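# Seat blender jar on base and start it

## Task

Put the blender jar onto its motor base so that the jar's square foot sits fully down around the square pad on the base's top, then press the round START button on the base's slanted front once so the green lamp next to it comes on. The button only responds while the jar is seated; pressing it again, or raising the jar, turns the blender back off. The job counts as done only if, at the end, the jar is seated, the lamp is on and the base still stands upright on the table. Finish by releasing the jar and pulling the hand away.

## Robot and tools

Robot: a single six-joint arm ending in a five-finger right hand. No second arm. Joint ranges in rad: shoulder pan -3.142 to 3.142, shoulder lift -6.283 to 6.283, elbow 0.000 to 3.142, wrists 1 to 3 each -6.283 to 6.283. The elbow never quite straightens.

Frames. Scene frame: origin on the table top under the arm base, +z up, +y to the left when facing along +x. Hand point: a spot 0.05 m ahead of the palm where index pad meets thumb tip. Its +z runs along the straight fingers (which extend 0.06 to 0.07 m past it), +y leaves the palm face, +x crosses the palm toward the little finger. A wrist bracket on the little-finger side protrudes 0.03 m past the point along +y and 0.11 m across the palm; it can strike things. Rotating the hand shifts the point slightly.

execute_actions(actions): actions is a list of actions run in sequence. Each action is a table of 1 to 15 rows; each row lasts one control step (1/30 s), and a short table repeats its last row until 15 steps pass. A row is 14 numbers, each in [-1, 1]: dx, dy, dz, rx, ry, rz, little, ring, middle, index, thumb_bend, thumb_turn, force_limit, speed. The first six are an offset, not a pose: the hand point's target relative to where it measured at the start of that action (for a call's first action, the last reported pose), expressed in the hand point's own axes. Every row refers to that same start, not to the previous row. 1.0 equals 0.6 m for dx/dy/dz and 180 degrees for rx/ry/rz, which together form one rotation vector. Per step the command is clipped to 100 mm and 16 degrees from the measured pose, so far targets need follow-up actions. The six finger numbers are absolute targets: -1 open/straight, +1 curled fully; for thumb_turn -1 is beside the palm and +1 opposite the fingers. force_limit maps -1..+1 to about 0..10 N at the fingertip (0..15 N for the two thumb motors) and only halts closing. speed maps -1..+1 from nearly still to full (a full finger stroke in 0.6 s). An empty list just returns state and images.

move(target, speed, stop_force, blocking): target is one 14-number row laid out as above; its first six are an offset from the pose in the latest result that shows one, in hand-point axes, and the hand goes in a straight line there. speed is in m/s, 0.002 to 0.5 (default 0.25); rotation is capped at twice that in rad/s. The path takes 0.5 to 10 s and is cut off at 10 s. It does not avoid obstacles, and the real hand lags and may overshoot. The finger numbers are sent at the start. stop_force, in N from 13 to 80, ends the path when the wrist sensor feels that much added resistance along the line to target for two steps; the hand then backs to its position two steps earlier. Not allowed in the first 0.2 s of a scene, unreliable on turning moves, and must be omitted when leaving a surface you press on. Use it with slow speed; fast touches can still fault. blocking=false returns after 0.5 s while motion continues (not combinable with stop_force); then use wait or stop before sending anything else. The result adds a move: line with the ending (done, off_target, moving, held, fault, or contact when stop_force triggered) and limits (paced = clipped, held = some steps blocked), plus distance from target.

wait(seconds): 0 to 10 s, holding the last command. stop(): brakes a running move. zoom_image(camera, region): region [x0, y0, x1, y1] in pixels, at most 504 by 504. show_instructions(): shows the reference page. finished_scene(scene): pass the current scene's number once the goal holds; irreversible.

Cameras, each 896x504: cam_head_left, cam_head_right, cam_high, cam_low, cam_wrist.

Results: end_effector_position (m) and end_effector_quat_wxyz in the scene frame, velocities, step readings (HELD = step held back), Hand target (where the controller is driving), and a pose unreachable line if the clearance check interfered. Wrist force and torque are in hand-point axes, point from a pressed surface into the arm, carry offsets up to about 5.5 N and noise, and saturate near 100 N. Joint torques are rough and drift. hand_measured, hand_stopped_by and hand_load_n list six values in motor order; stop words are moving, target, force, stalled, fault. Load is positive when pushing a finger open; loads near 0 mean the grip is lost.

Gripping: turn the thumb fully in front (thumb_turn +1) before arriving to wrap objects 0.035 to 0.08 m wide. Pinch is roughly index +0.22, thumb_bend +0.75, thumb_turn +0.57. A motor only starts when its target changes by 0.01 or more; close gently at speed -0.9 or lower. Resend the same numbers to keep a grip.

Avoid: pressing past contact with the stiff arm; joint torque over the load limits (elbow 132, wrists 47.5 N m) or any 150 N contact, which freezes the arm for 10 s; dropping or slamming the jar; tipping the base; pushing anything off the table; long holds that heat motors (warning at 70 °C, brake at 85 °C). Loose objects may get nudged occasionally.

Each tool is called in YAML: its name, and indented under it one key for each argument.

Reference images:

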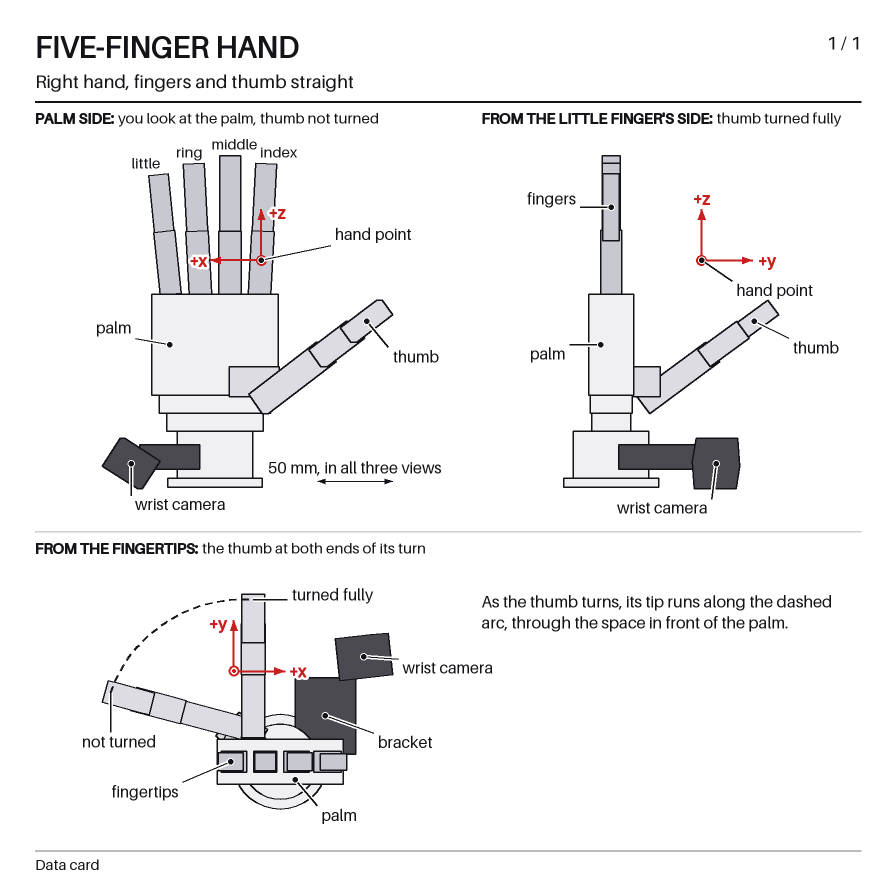

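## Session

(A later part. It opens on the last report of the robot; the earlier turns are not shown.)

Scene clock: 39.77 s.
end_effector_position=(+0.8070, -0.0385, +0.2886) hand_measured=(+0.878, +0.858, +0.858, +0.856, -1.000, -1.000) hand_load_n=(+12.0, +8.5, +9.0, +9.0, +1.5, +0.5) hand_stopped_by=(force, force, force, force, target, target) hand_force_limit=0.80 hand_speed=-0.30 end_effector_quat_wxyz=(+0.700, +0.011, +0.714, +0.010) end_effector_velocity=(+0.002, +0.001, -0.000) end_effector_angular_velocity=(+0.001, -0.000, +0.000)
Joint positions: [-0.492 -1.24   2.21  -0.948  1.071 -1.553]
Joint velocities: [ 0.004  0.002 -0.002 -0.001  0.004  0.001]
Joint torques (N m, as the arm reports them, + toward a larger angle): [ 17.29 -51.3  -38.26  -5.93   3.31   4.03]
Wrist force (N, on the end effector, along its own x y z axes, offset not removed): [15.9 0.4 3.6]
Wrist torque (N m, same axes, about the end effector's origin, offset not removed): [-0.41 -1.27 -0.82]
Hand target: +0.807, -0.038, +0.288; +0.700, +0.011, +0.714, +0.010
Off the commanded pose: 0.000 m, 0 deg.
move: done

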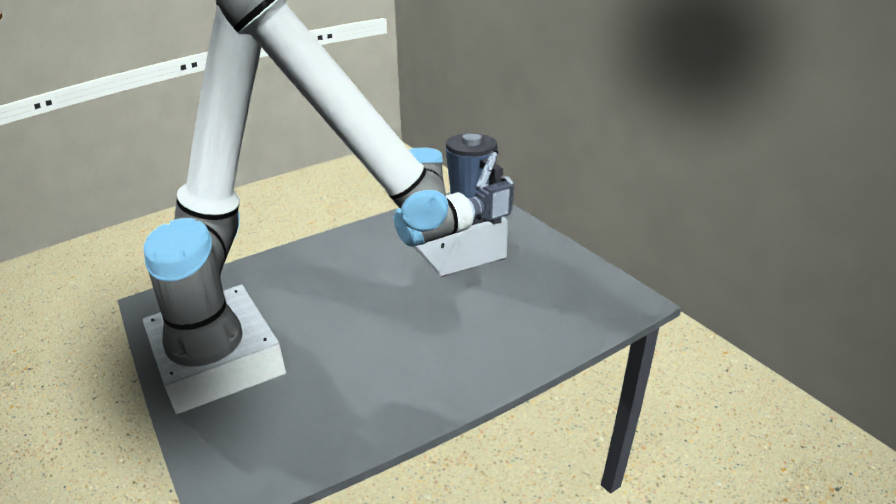

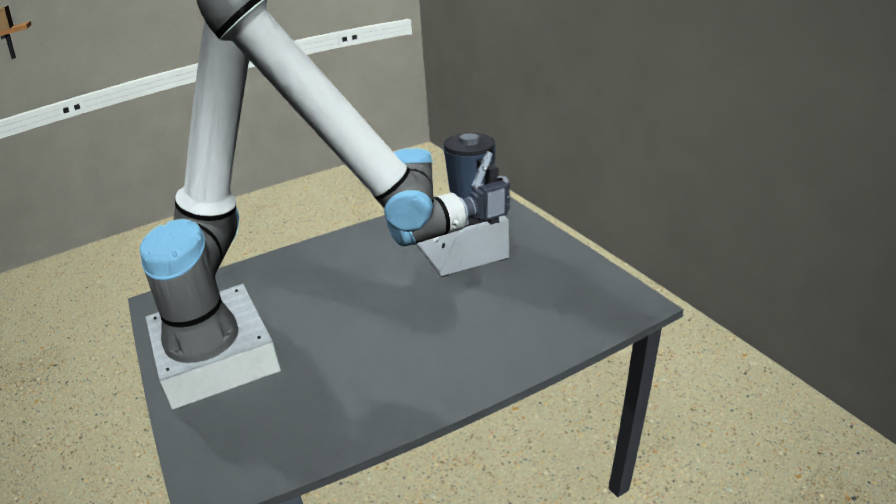

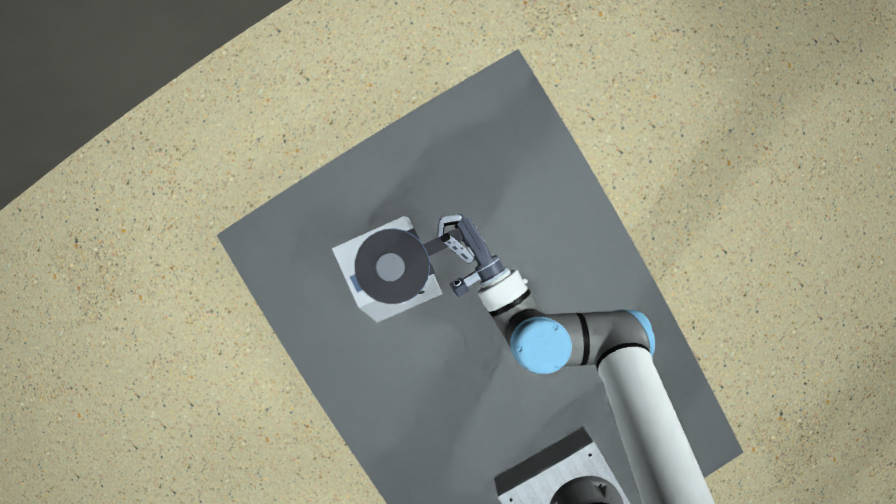

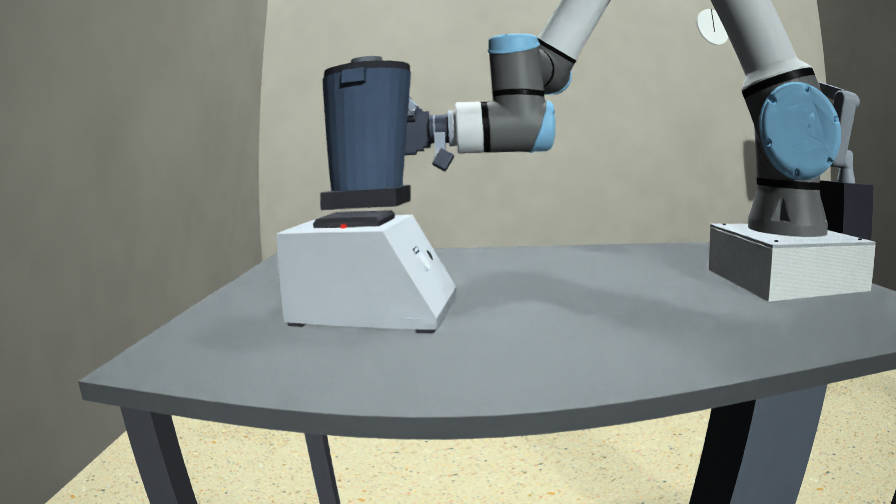

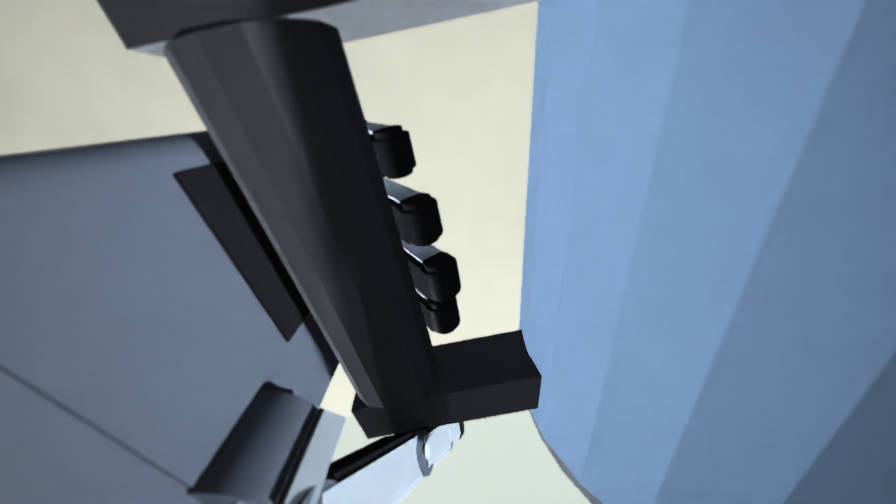

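move:
  target: [0.012,0.03,0,0,0,0,1,1,1,1,-1,-1,0.8,-0.3]
  speed: 0.03

zoom_image:
  camera: "cam_high"
  region: [300,180,520,340]

zoom_image:
  camera: "cam_low"
  region: [260,130,500,270]

Scene clock: 45.00 s.
end_effector_position=(+0.8069, -0.0205, +0.2820) hand_measured=(+0.878, +0.858, +0.858, +0.856, -1.000, -1.000) hand_load_n=(+12.0, +8.5, +9.0, +9.0, +1.5, +0.5) hand_stopped_by=(force, force, force, force, target, target) hand_force_limit=0.80 hand_speed=-0.30 end_effector_quat_wxyz=(+0.700, +0.011, +0.714, +0.010) end_effector_velocity=(-0.000, +0.003, -0.001) end_effector_angular_velocity=(+0.001, -0.000, +0.002)
Joint positions: [-0.461 -1.233  2.218 -0.964  1.101 -1.552]
Joint velocities: [ 0.004  0.001  0.001 -0.002  0.002  0.001]
Joint torques (N m, as the arm reports them, + toward a larger angle): [ 18.65 -48.89 -17.71  -5.77   3.74   4.17]
Wrist force (N, on the end effector, along its own x y z axes, offset not removed): [16.1 0.2 4.2]
Wrist torque (N m, same axes, about the end effector's origin, offset not removed): [-0.42 -1.29 -0.84]
Hand target: +0.807, -0.020, +0.282; +0.700, +0.011, +0.714, +0.010
Off the commanded pose: 0.000 m, 0 deg.
move: done

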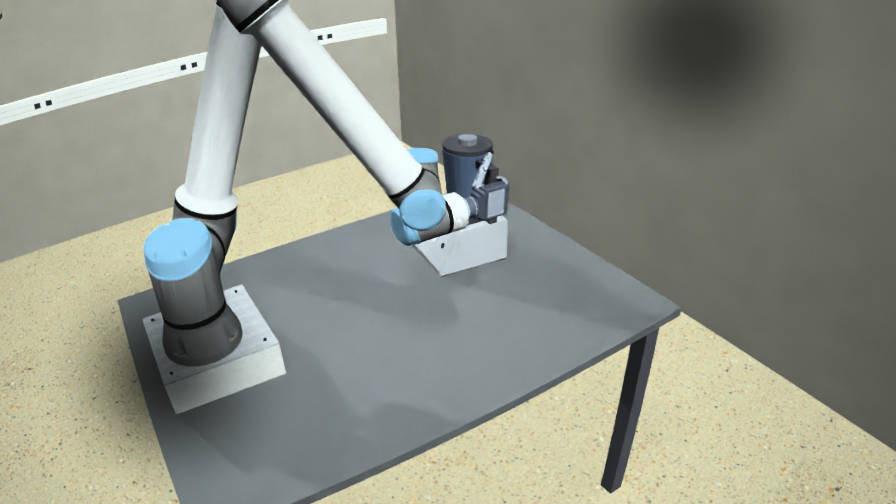

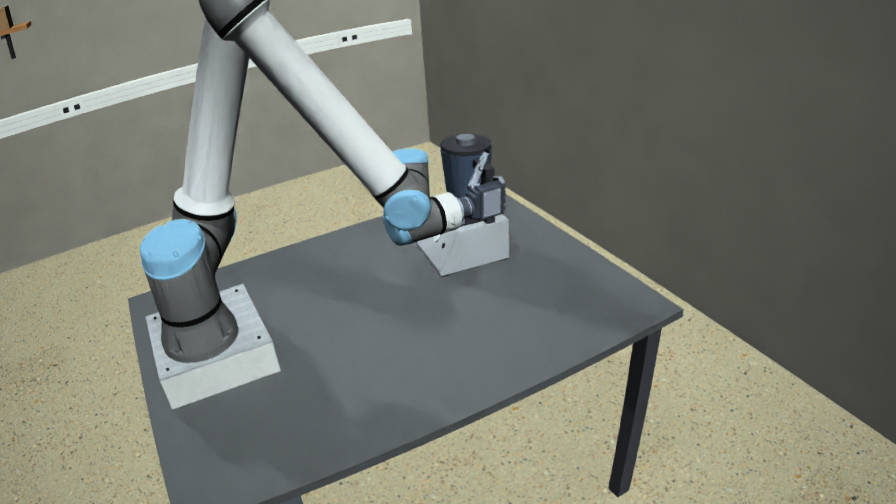

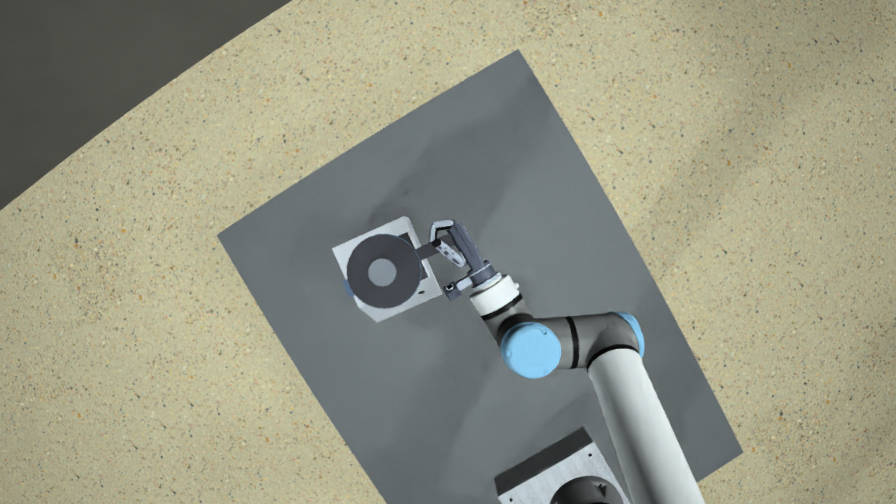

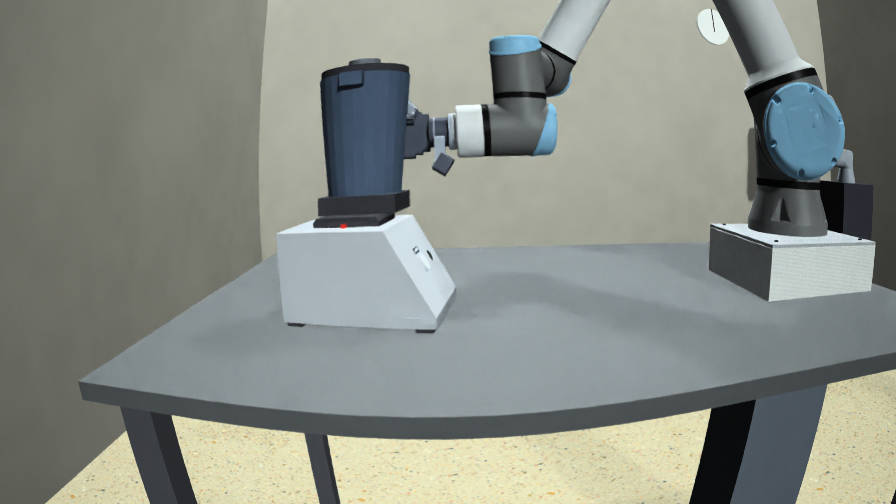

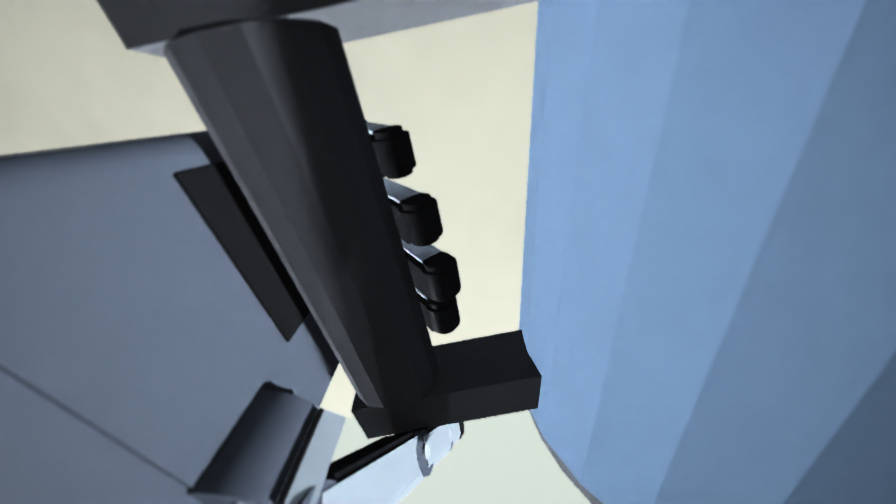

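Region (300, 180, 520, 340) of cam_high's 896x504 image, scaled by 2.291, with more detail than that image has; it fills the top 367 rows of this view, and the rest is white.

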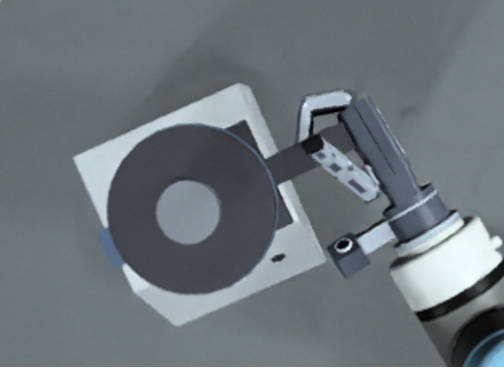

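Region (260, 130, 500, 270) of cam_low's 896x504 image, scaled by 2.100, with more detail than that image has; it fills the top 294 rows of this view, and the rest is white.

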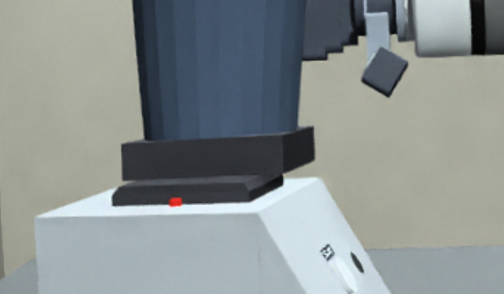

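move:
  target: [0,0.033,0.013,0,0,0,1,1,1,1,-1,-1,0.8,-0.3]
  speed: 0.03

zoom_image:
  camera: "cam_high"
  region: [300,180,520,340]

zoom_image:
  camera: "cam_low"
  region: [260,130,500,270]

zoom_image:
  camera: "cam_head_right"
  region: [400,120,560,280]

Scene clock: 49.20 s.
end_effector_position=(+0.8146, -0.0009, +0.2825) hand_measured=(+0.878, +0.858, +0.858, +0.856, -1.000, -1.000) hand_load_n=(+12.0, +8.5, +9.0, +9.0, +1.5, +0.5) hand_stopped_by=(force, force, force, force, target, target) hand_force_limit=0.80 hand_speed=-0.30 end_effector_quat_wxyz=(+0.700, +0.011, +0.714, +0.010) end_effector_velocity=(+0.001, +0.002, +0.001) end_effector_angular_velocity=(-0.000, -0.001, +0.000)
Joint positions: [-0.421 -1.228  2.208 -0.96   1.142 -1.551]
Joint velocities: [ 0.004  0.001 -0.002  0.     0.004  0.   ]
Joint torques (N m, as the arm reports them, + toward a larger angle): [ 22.85 -50.84 -39.68  -0.9    3.66   3.79]
Wrist force (N, on the end effector, along its own x y z axes, offset not removed): [17.0 -0.8 5.0]
Wrist torque (N m, same axes, about the end effector's origin, offset not removed): [-0.67 -1.56 -0.78]
Hand target: +0.815, -0.001, +0.283; +0.700, +0.011, +0.714, +0.010
Off the commanded pose: 0.000 m, 0 deg.
move: done

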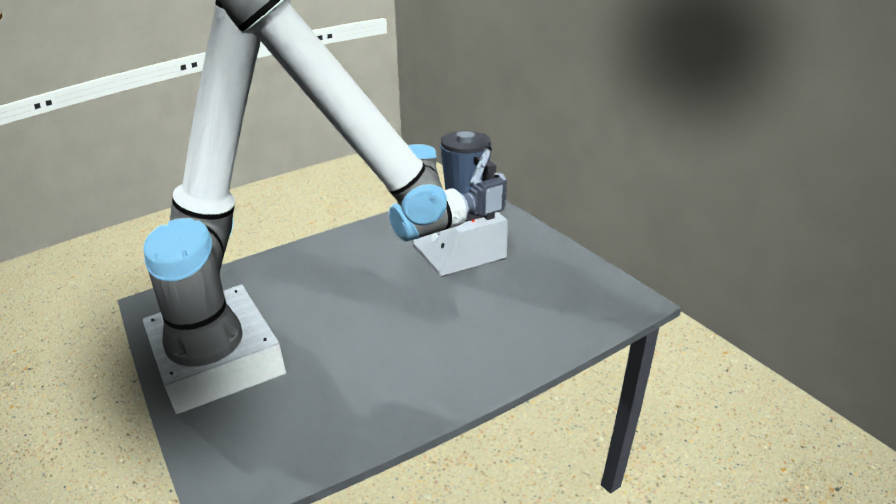

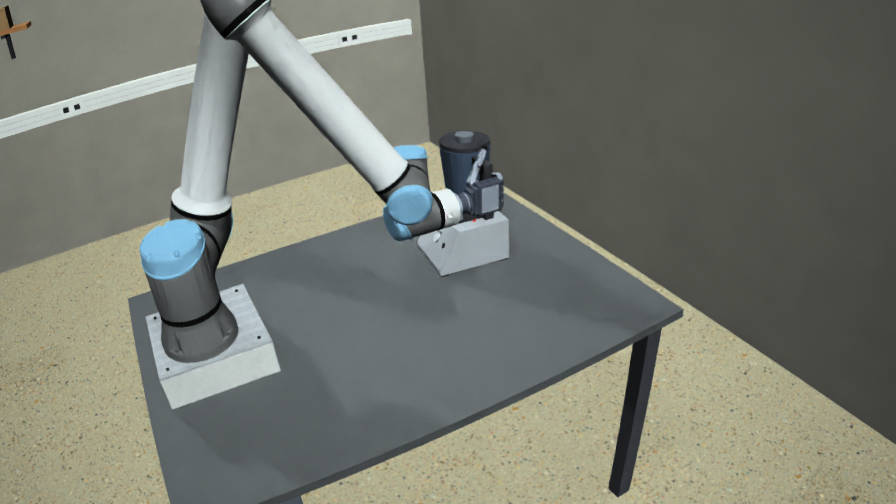

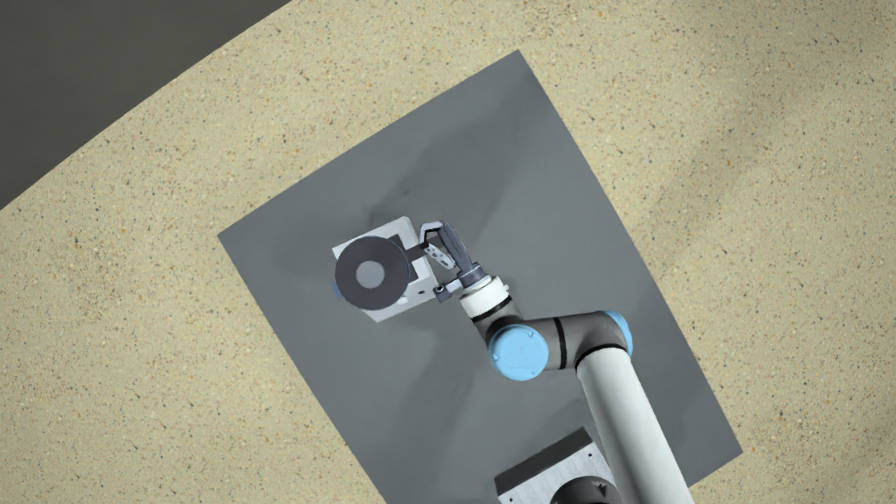

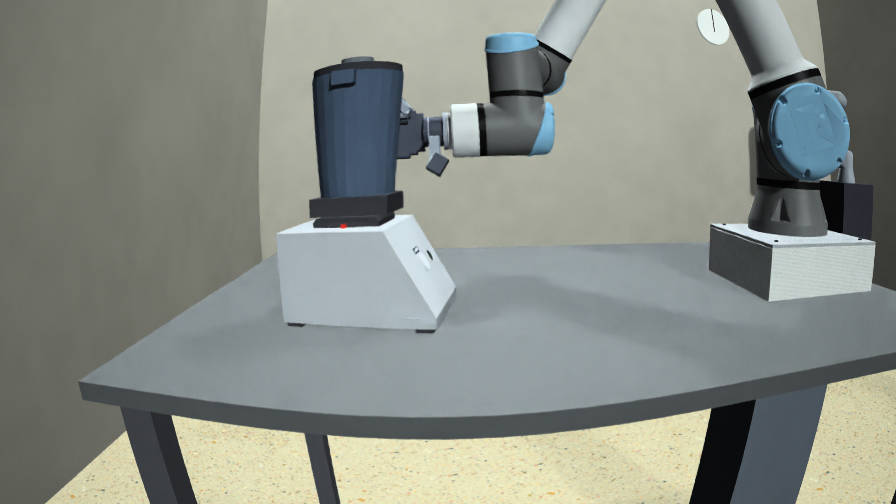

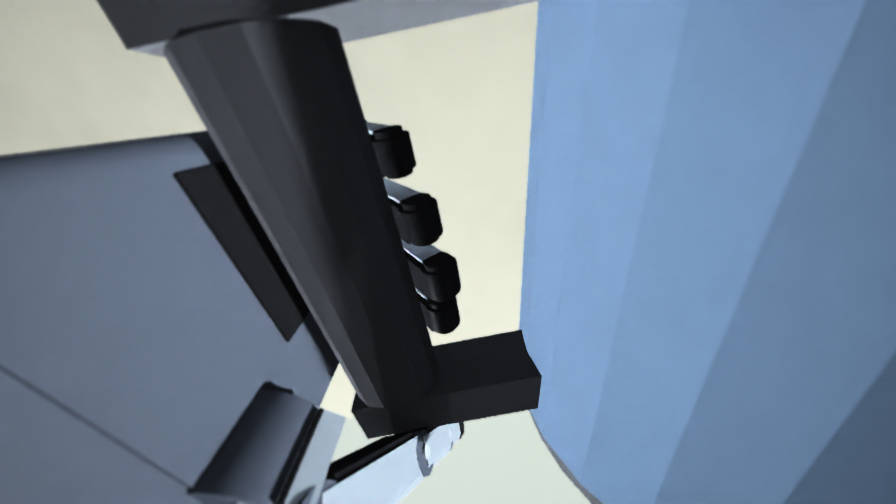

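Region (300, 180, 520, 340) of cam_high's 896x504 image, scaled by 2.291, with more detail than that image has; it fills the top 367 rows of this view, and the rest is white.

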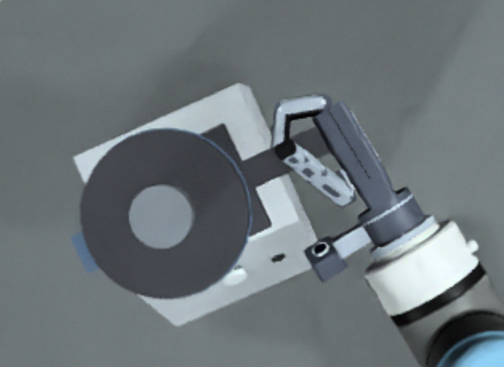

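Region (260, 130, 500, 270) of cam_low's 896x504 image, scaled by 2.100, with more detail than that image has; it fills the top 294 rows of this view, and the rest is white.

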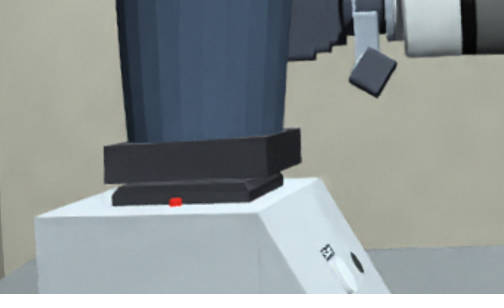

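Region (400, 120, 560, 280) of cam_head_right's 896x504 image, scaled by 3.150, with more detail than that image has.

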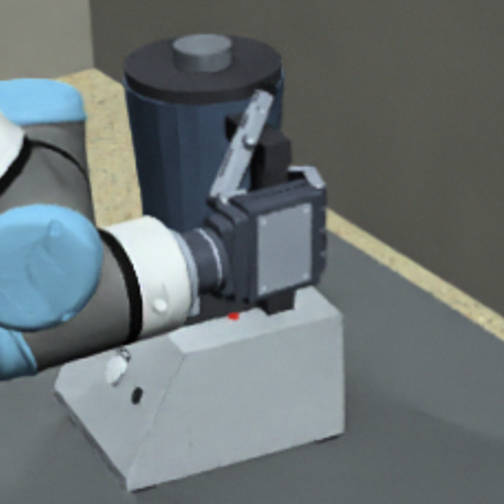

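move:
  target: [0.06,0,0,0,0,0,1,1,1,1,-1,-1,0.8,-0.3]
  speed: 0.01
  stop_force: 15

zoom_image:
  camera: "cam_low"
  region: [260,130,500,270]

Scene clock: 51.90 s.
end_effector_position=(+0.8146, -0.0006, +0.2773) hand_measured=(+0.878, +0.858, +0.858, +0.858, -1.000, -1.000) hand_load_n=(+12.5, +7.5, +6.0, +4.0, +1.0, +0.5) hand_stopped_by=(force, force, force, force, target, target) hand_force_limit=0.80 hand_speed=-0.30 end_effector_quat_wxyz=(+0.700, +0.011, +0.714, +0.010) end_effector_velocity=(-0.001, +0.001, +0.001) end_effector_angular_velocity=(+0.002, +0.004, +0.000)
Joint positions: [-0.42  -1.219  2.21  -0.97   1.142 -1.551]
Joint velocities: [ 0.    -0.005  0.     0.009 -0.    -0.   ]
Joint torques (N m, as the arm reports them, + toward a larger angle): [ 21.77 -71.8  -21.46   2.97  -0.31   0.27]
Wrist force (N, on the end effector, along its own x y z axes, offset not removed): [-2.6 -8.4 4.5]
Wrist torque (N m, same axes, about the end effector's origin, offset not removed): [-0.90 -0.99 0.36]
Hand target: +0.815, -0.001, +0.278; +0.700, +0.011, +0.714, +0.010
Off the commanded pose: 0.031 m, 0 deg.
move: contact

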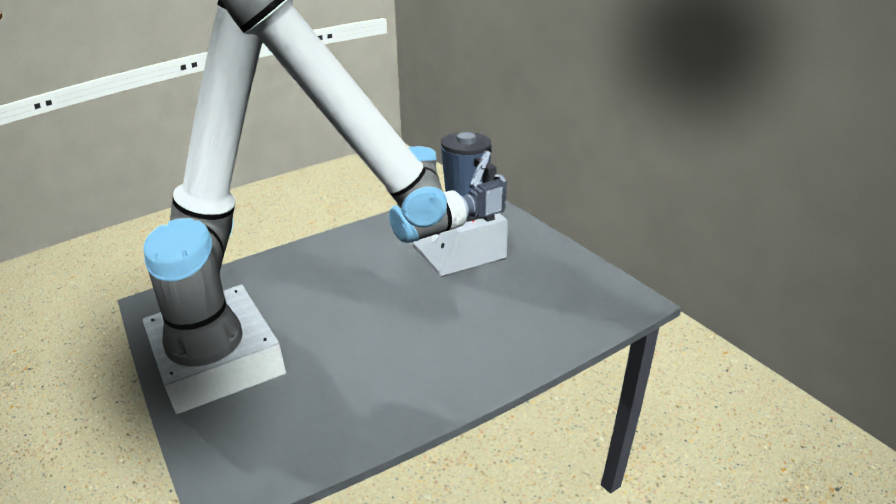

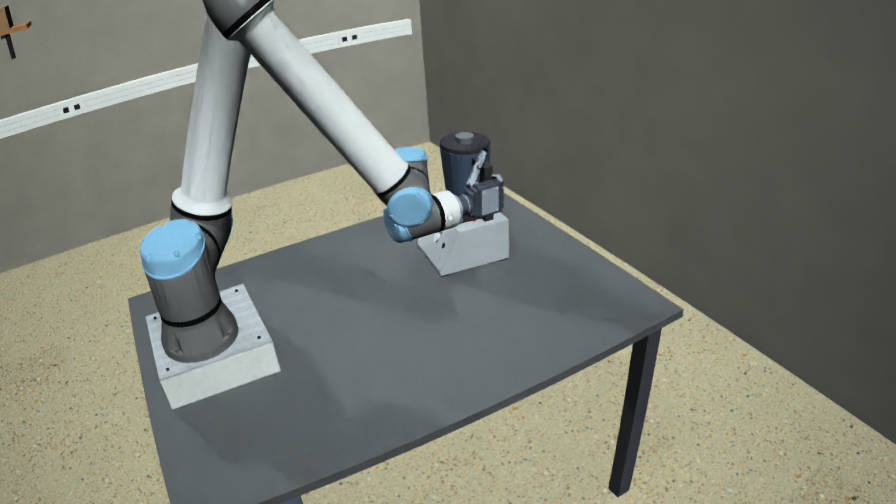

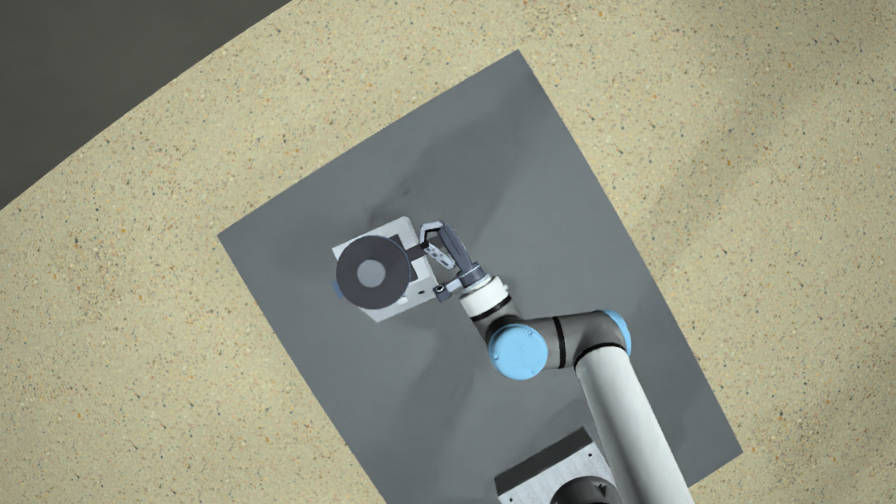

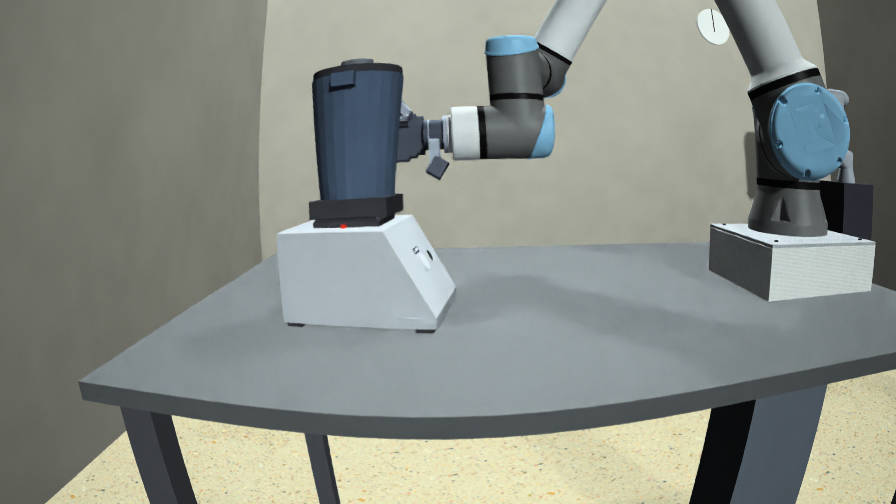

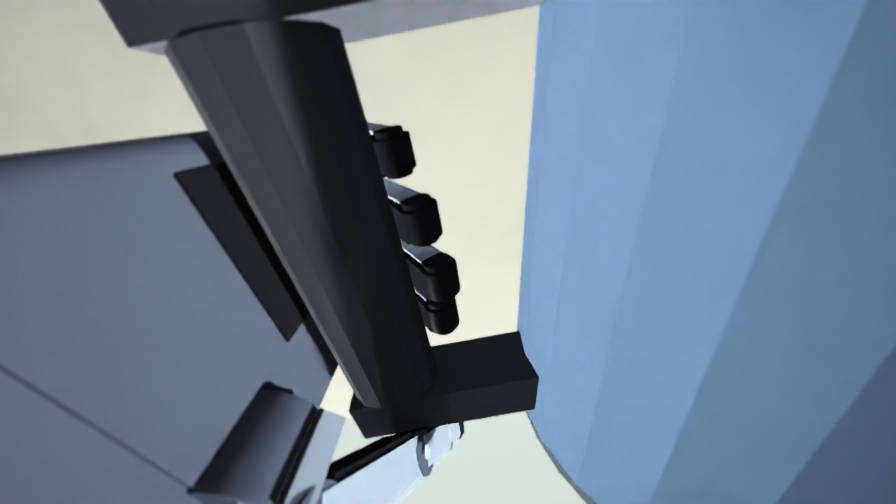

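Region (260, 130, 500, 270) of cam_low's 896x504 image, scaled by 2.100, with more detail than that image has; it fills the top 294 rows of this view, and the rest is white.

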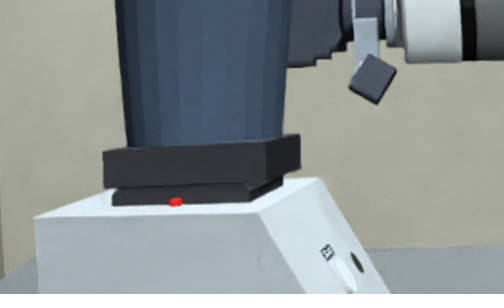

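move:
  target: [-0.004,-0.012,0,0,0,0,1,1,1,1,-1,-1,0.8,-0.3]
  speed: 0.01

move:
  target: [0.05,0,0,0,0,0,1,1,1,1,-1,-1,0.8,-0.3]
  speed: 0.008
  stop_force: 15

Scene clock: 54.23 s.
end_effector_position=(+0.8146, -0.0076, +0.2794) hand_measured=(+0.878, +0.858, +0.858, +0.858, -1.000, -1.000) hand_load_n=(+11.5, +7.5, +7.0, +6.0, +1.0, -0.5) hand_stopped_by=(force, force, force, force, target, target) hand_force_limit=0.80 hand_speed=-0.30 end_effector_quat_wxyz=(+0.700, +0.011, +0.714, +0.010) end_effector_velocity=(+0.000, -0.003, +0.000) end_effector_angular_velocity=(+0.000, +0.000, +0.000)
Joint positions: [-0.432 -1.222  2.208 -0.965  1.13  -1.551]
Joint velocities: [-0.004  0.    -0.001  0.002 -0.004 -0.   ]
Joint torques (N m, as the arm reports them, + toward a larger angle): [-12.09 -80.12 -39.63  -1.36  -4.8   -1.5 ]
Wrist force (N, on the end effector, along its own x y z axes, offset not removed): [15.7 1.5 4.0]
Wrist torque (N m, same axes, about the end effector's origin, offset not removed): [-0.24 -1.22 -0.82]
Hand target: +0.815, -0.008, +0.279; +0.700, +0.011, +0.714, +0.010
Off the commanded pose: 0.000 m, 0 deg.
move: done

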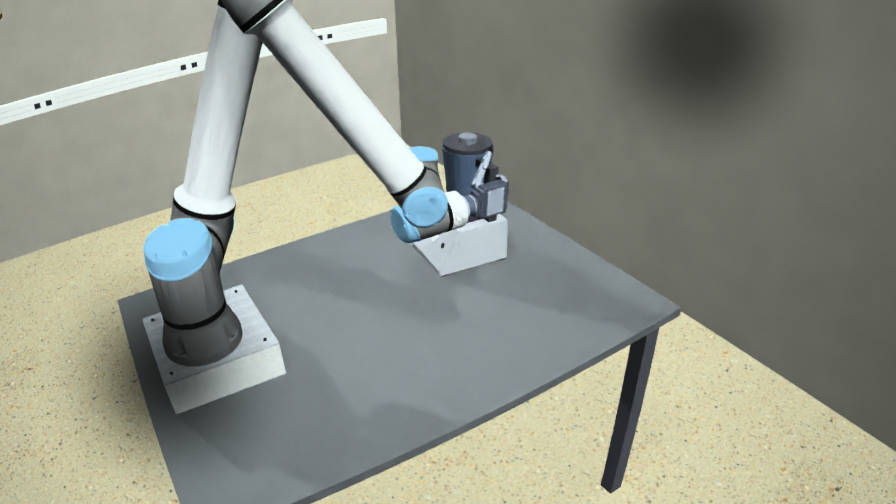

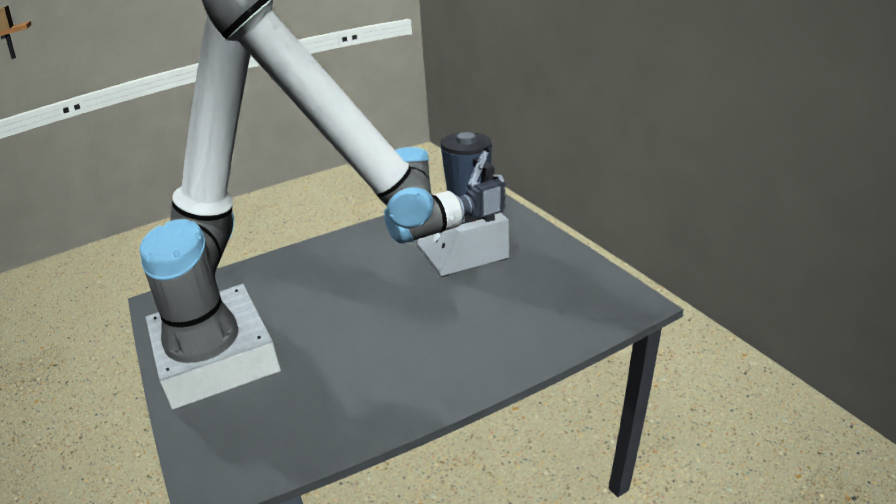

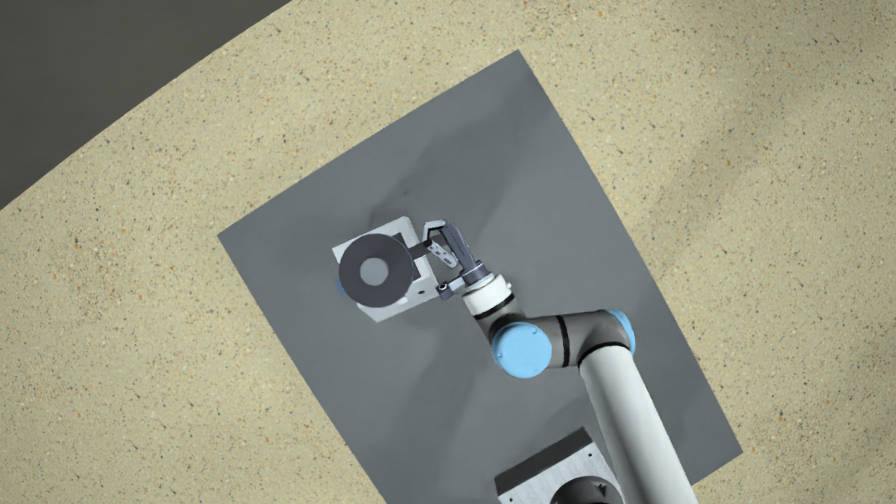

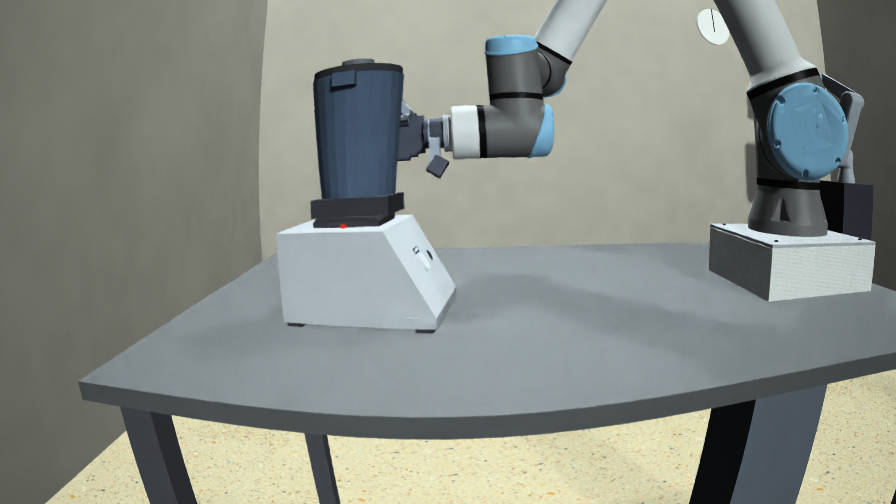

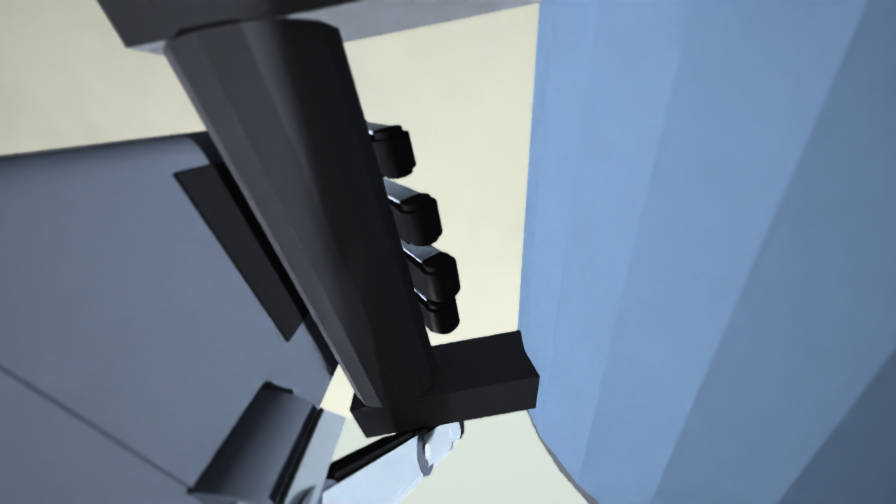

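Scene clock: 54.90 s.
end_effector_position=(+0.8147, -0.0078, +0.2773) hand_measured=(+0.878, +0.858, +0.858, +0.858, -1.000, -1.000) hand_load_n=(+12.0, +7.0, +5.5, +3.5, +1.0, +0.5) hand_stopped_by=(force, force, force, force, target, target) hand_force_limit=0.80 hand_speed=-0.30 end_effector_quat_wxyz=(+0.700, +0.011, +0.714, +0.010) end_effector_velocity=(-0.001, +0.000, +0.002) end_effector_angular_velocity=(-0.001, +0.002, +0.000)
Joint positions: [-0.432 -1.218  2.208 -0.97   1.13  -1.551]
Joint velocities: [-0.    -0.005  0.     0.007 -0.    -0.002]
Joint torques (N m, as the arm reports them, + toward a larger angle): [ 19.08 -66.33 -21.63   1.81  -2.32  -2.08]
Wrist force (N, on the end effector, along its own x y z axes, offset not removed): [-5.3 -11.9 0.2]
Wrist torque (N m, same axes, about the end effector's origin, offset not removed): [-1.10 -0.77 0.28]
Hand target: +0.815, -0.008, +0.278; +0.701, +0.011, +0.713, +0.010
Off the commanded pose: 0.028 m, 0 deg.
move: contact

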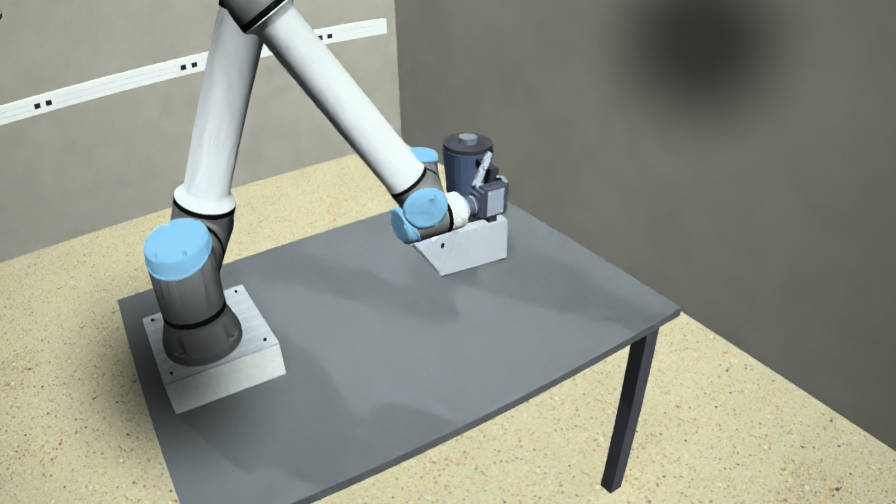

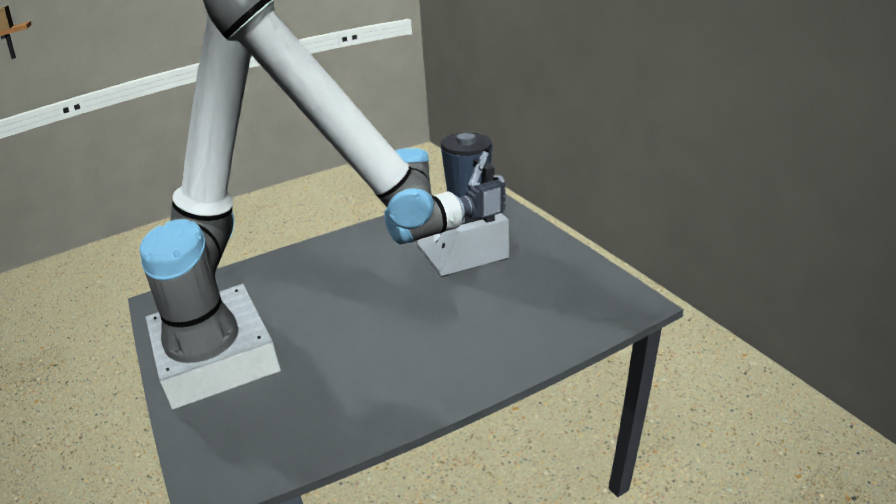

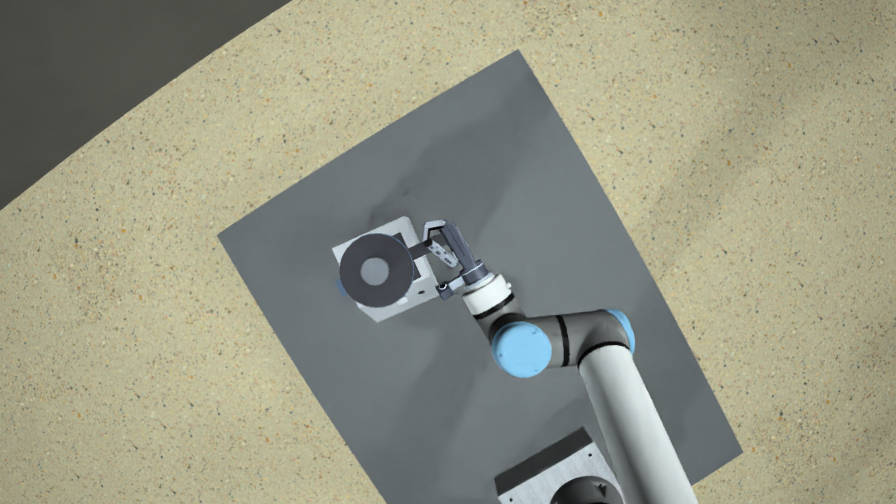

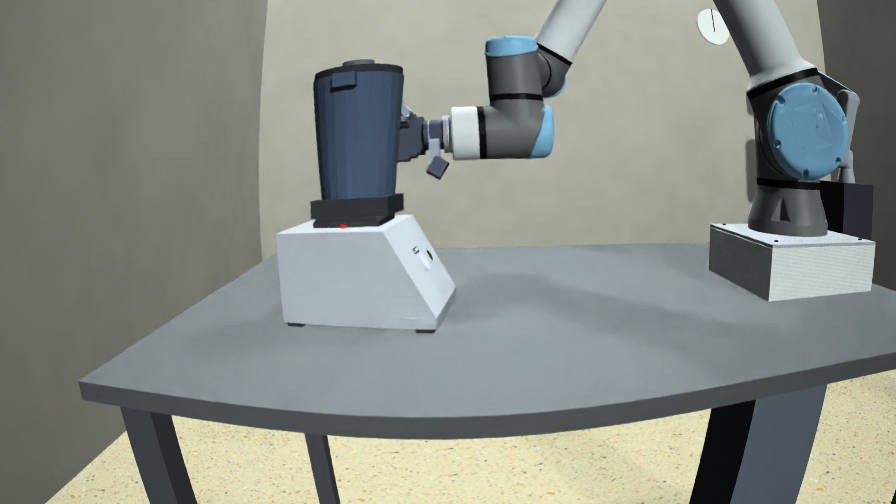

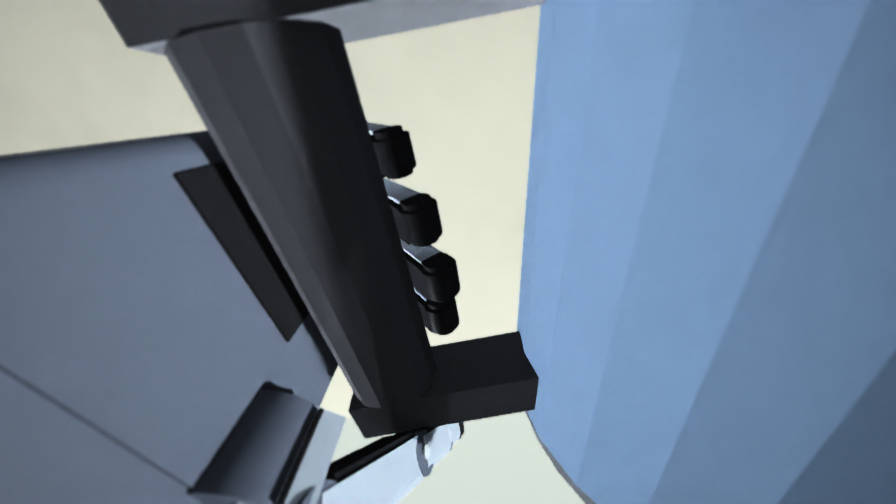

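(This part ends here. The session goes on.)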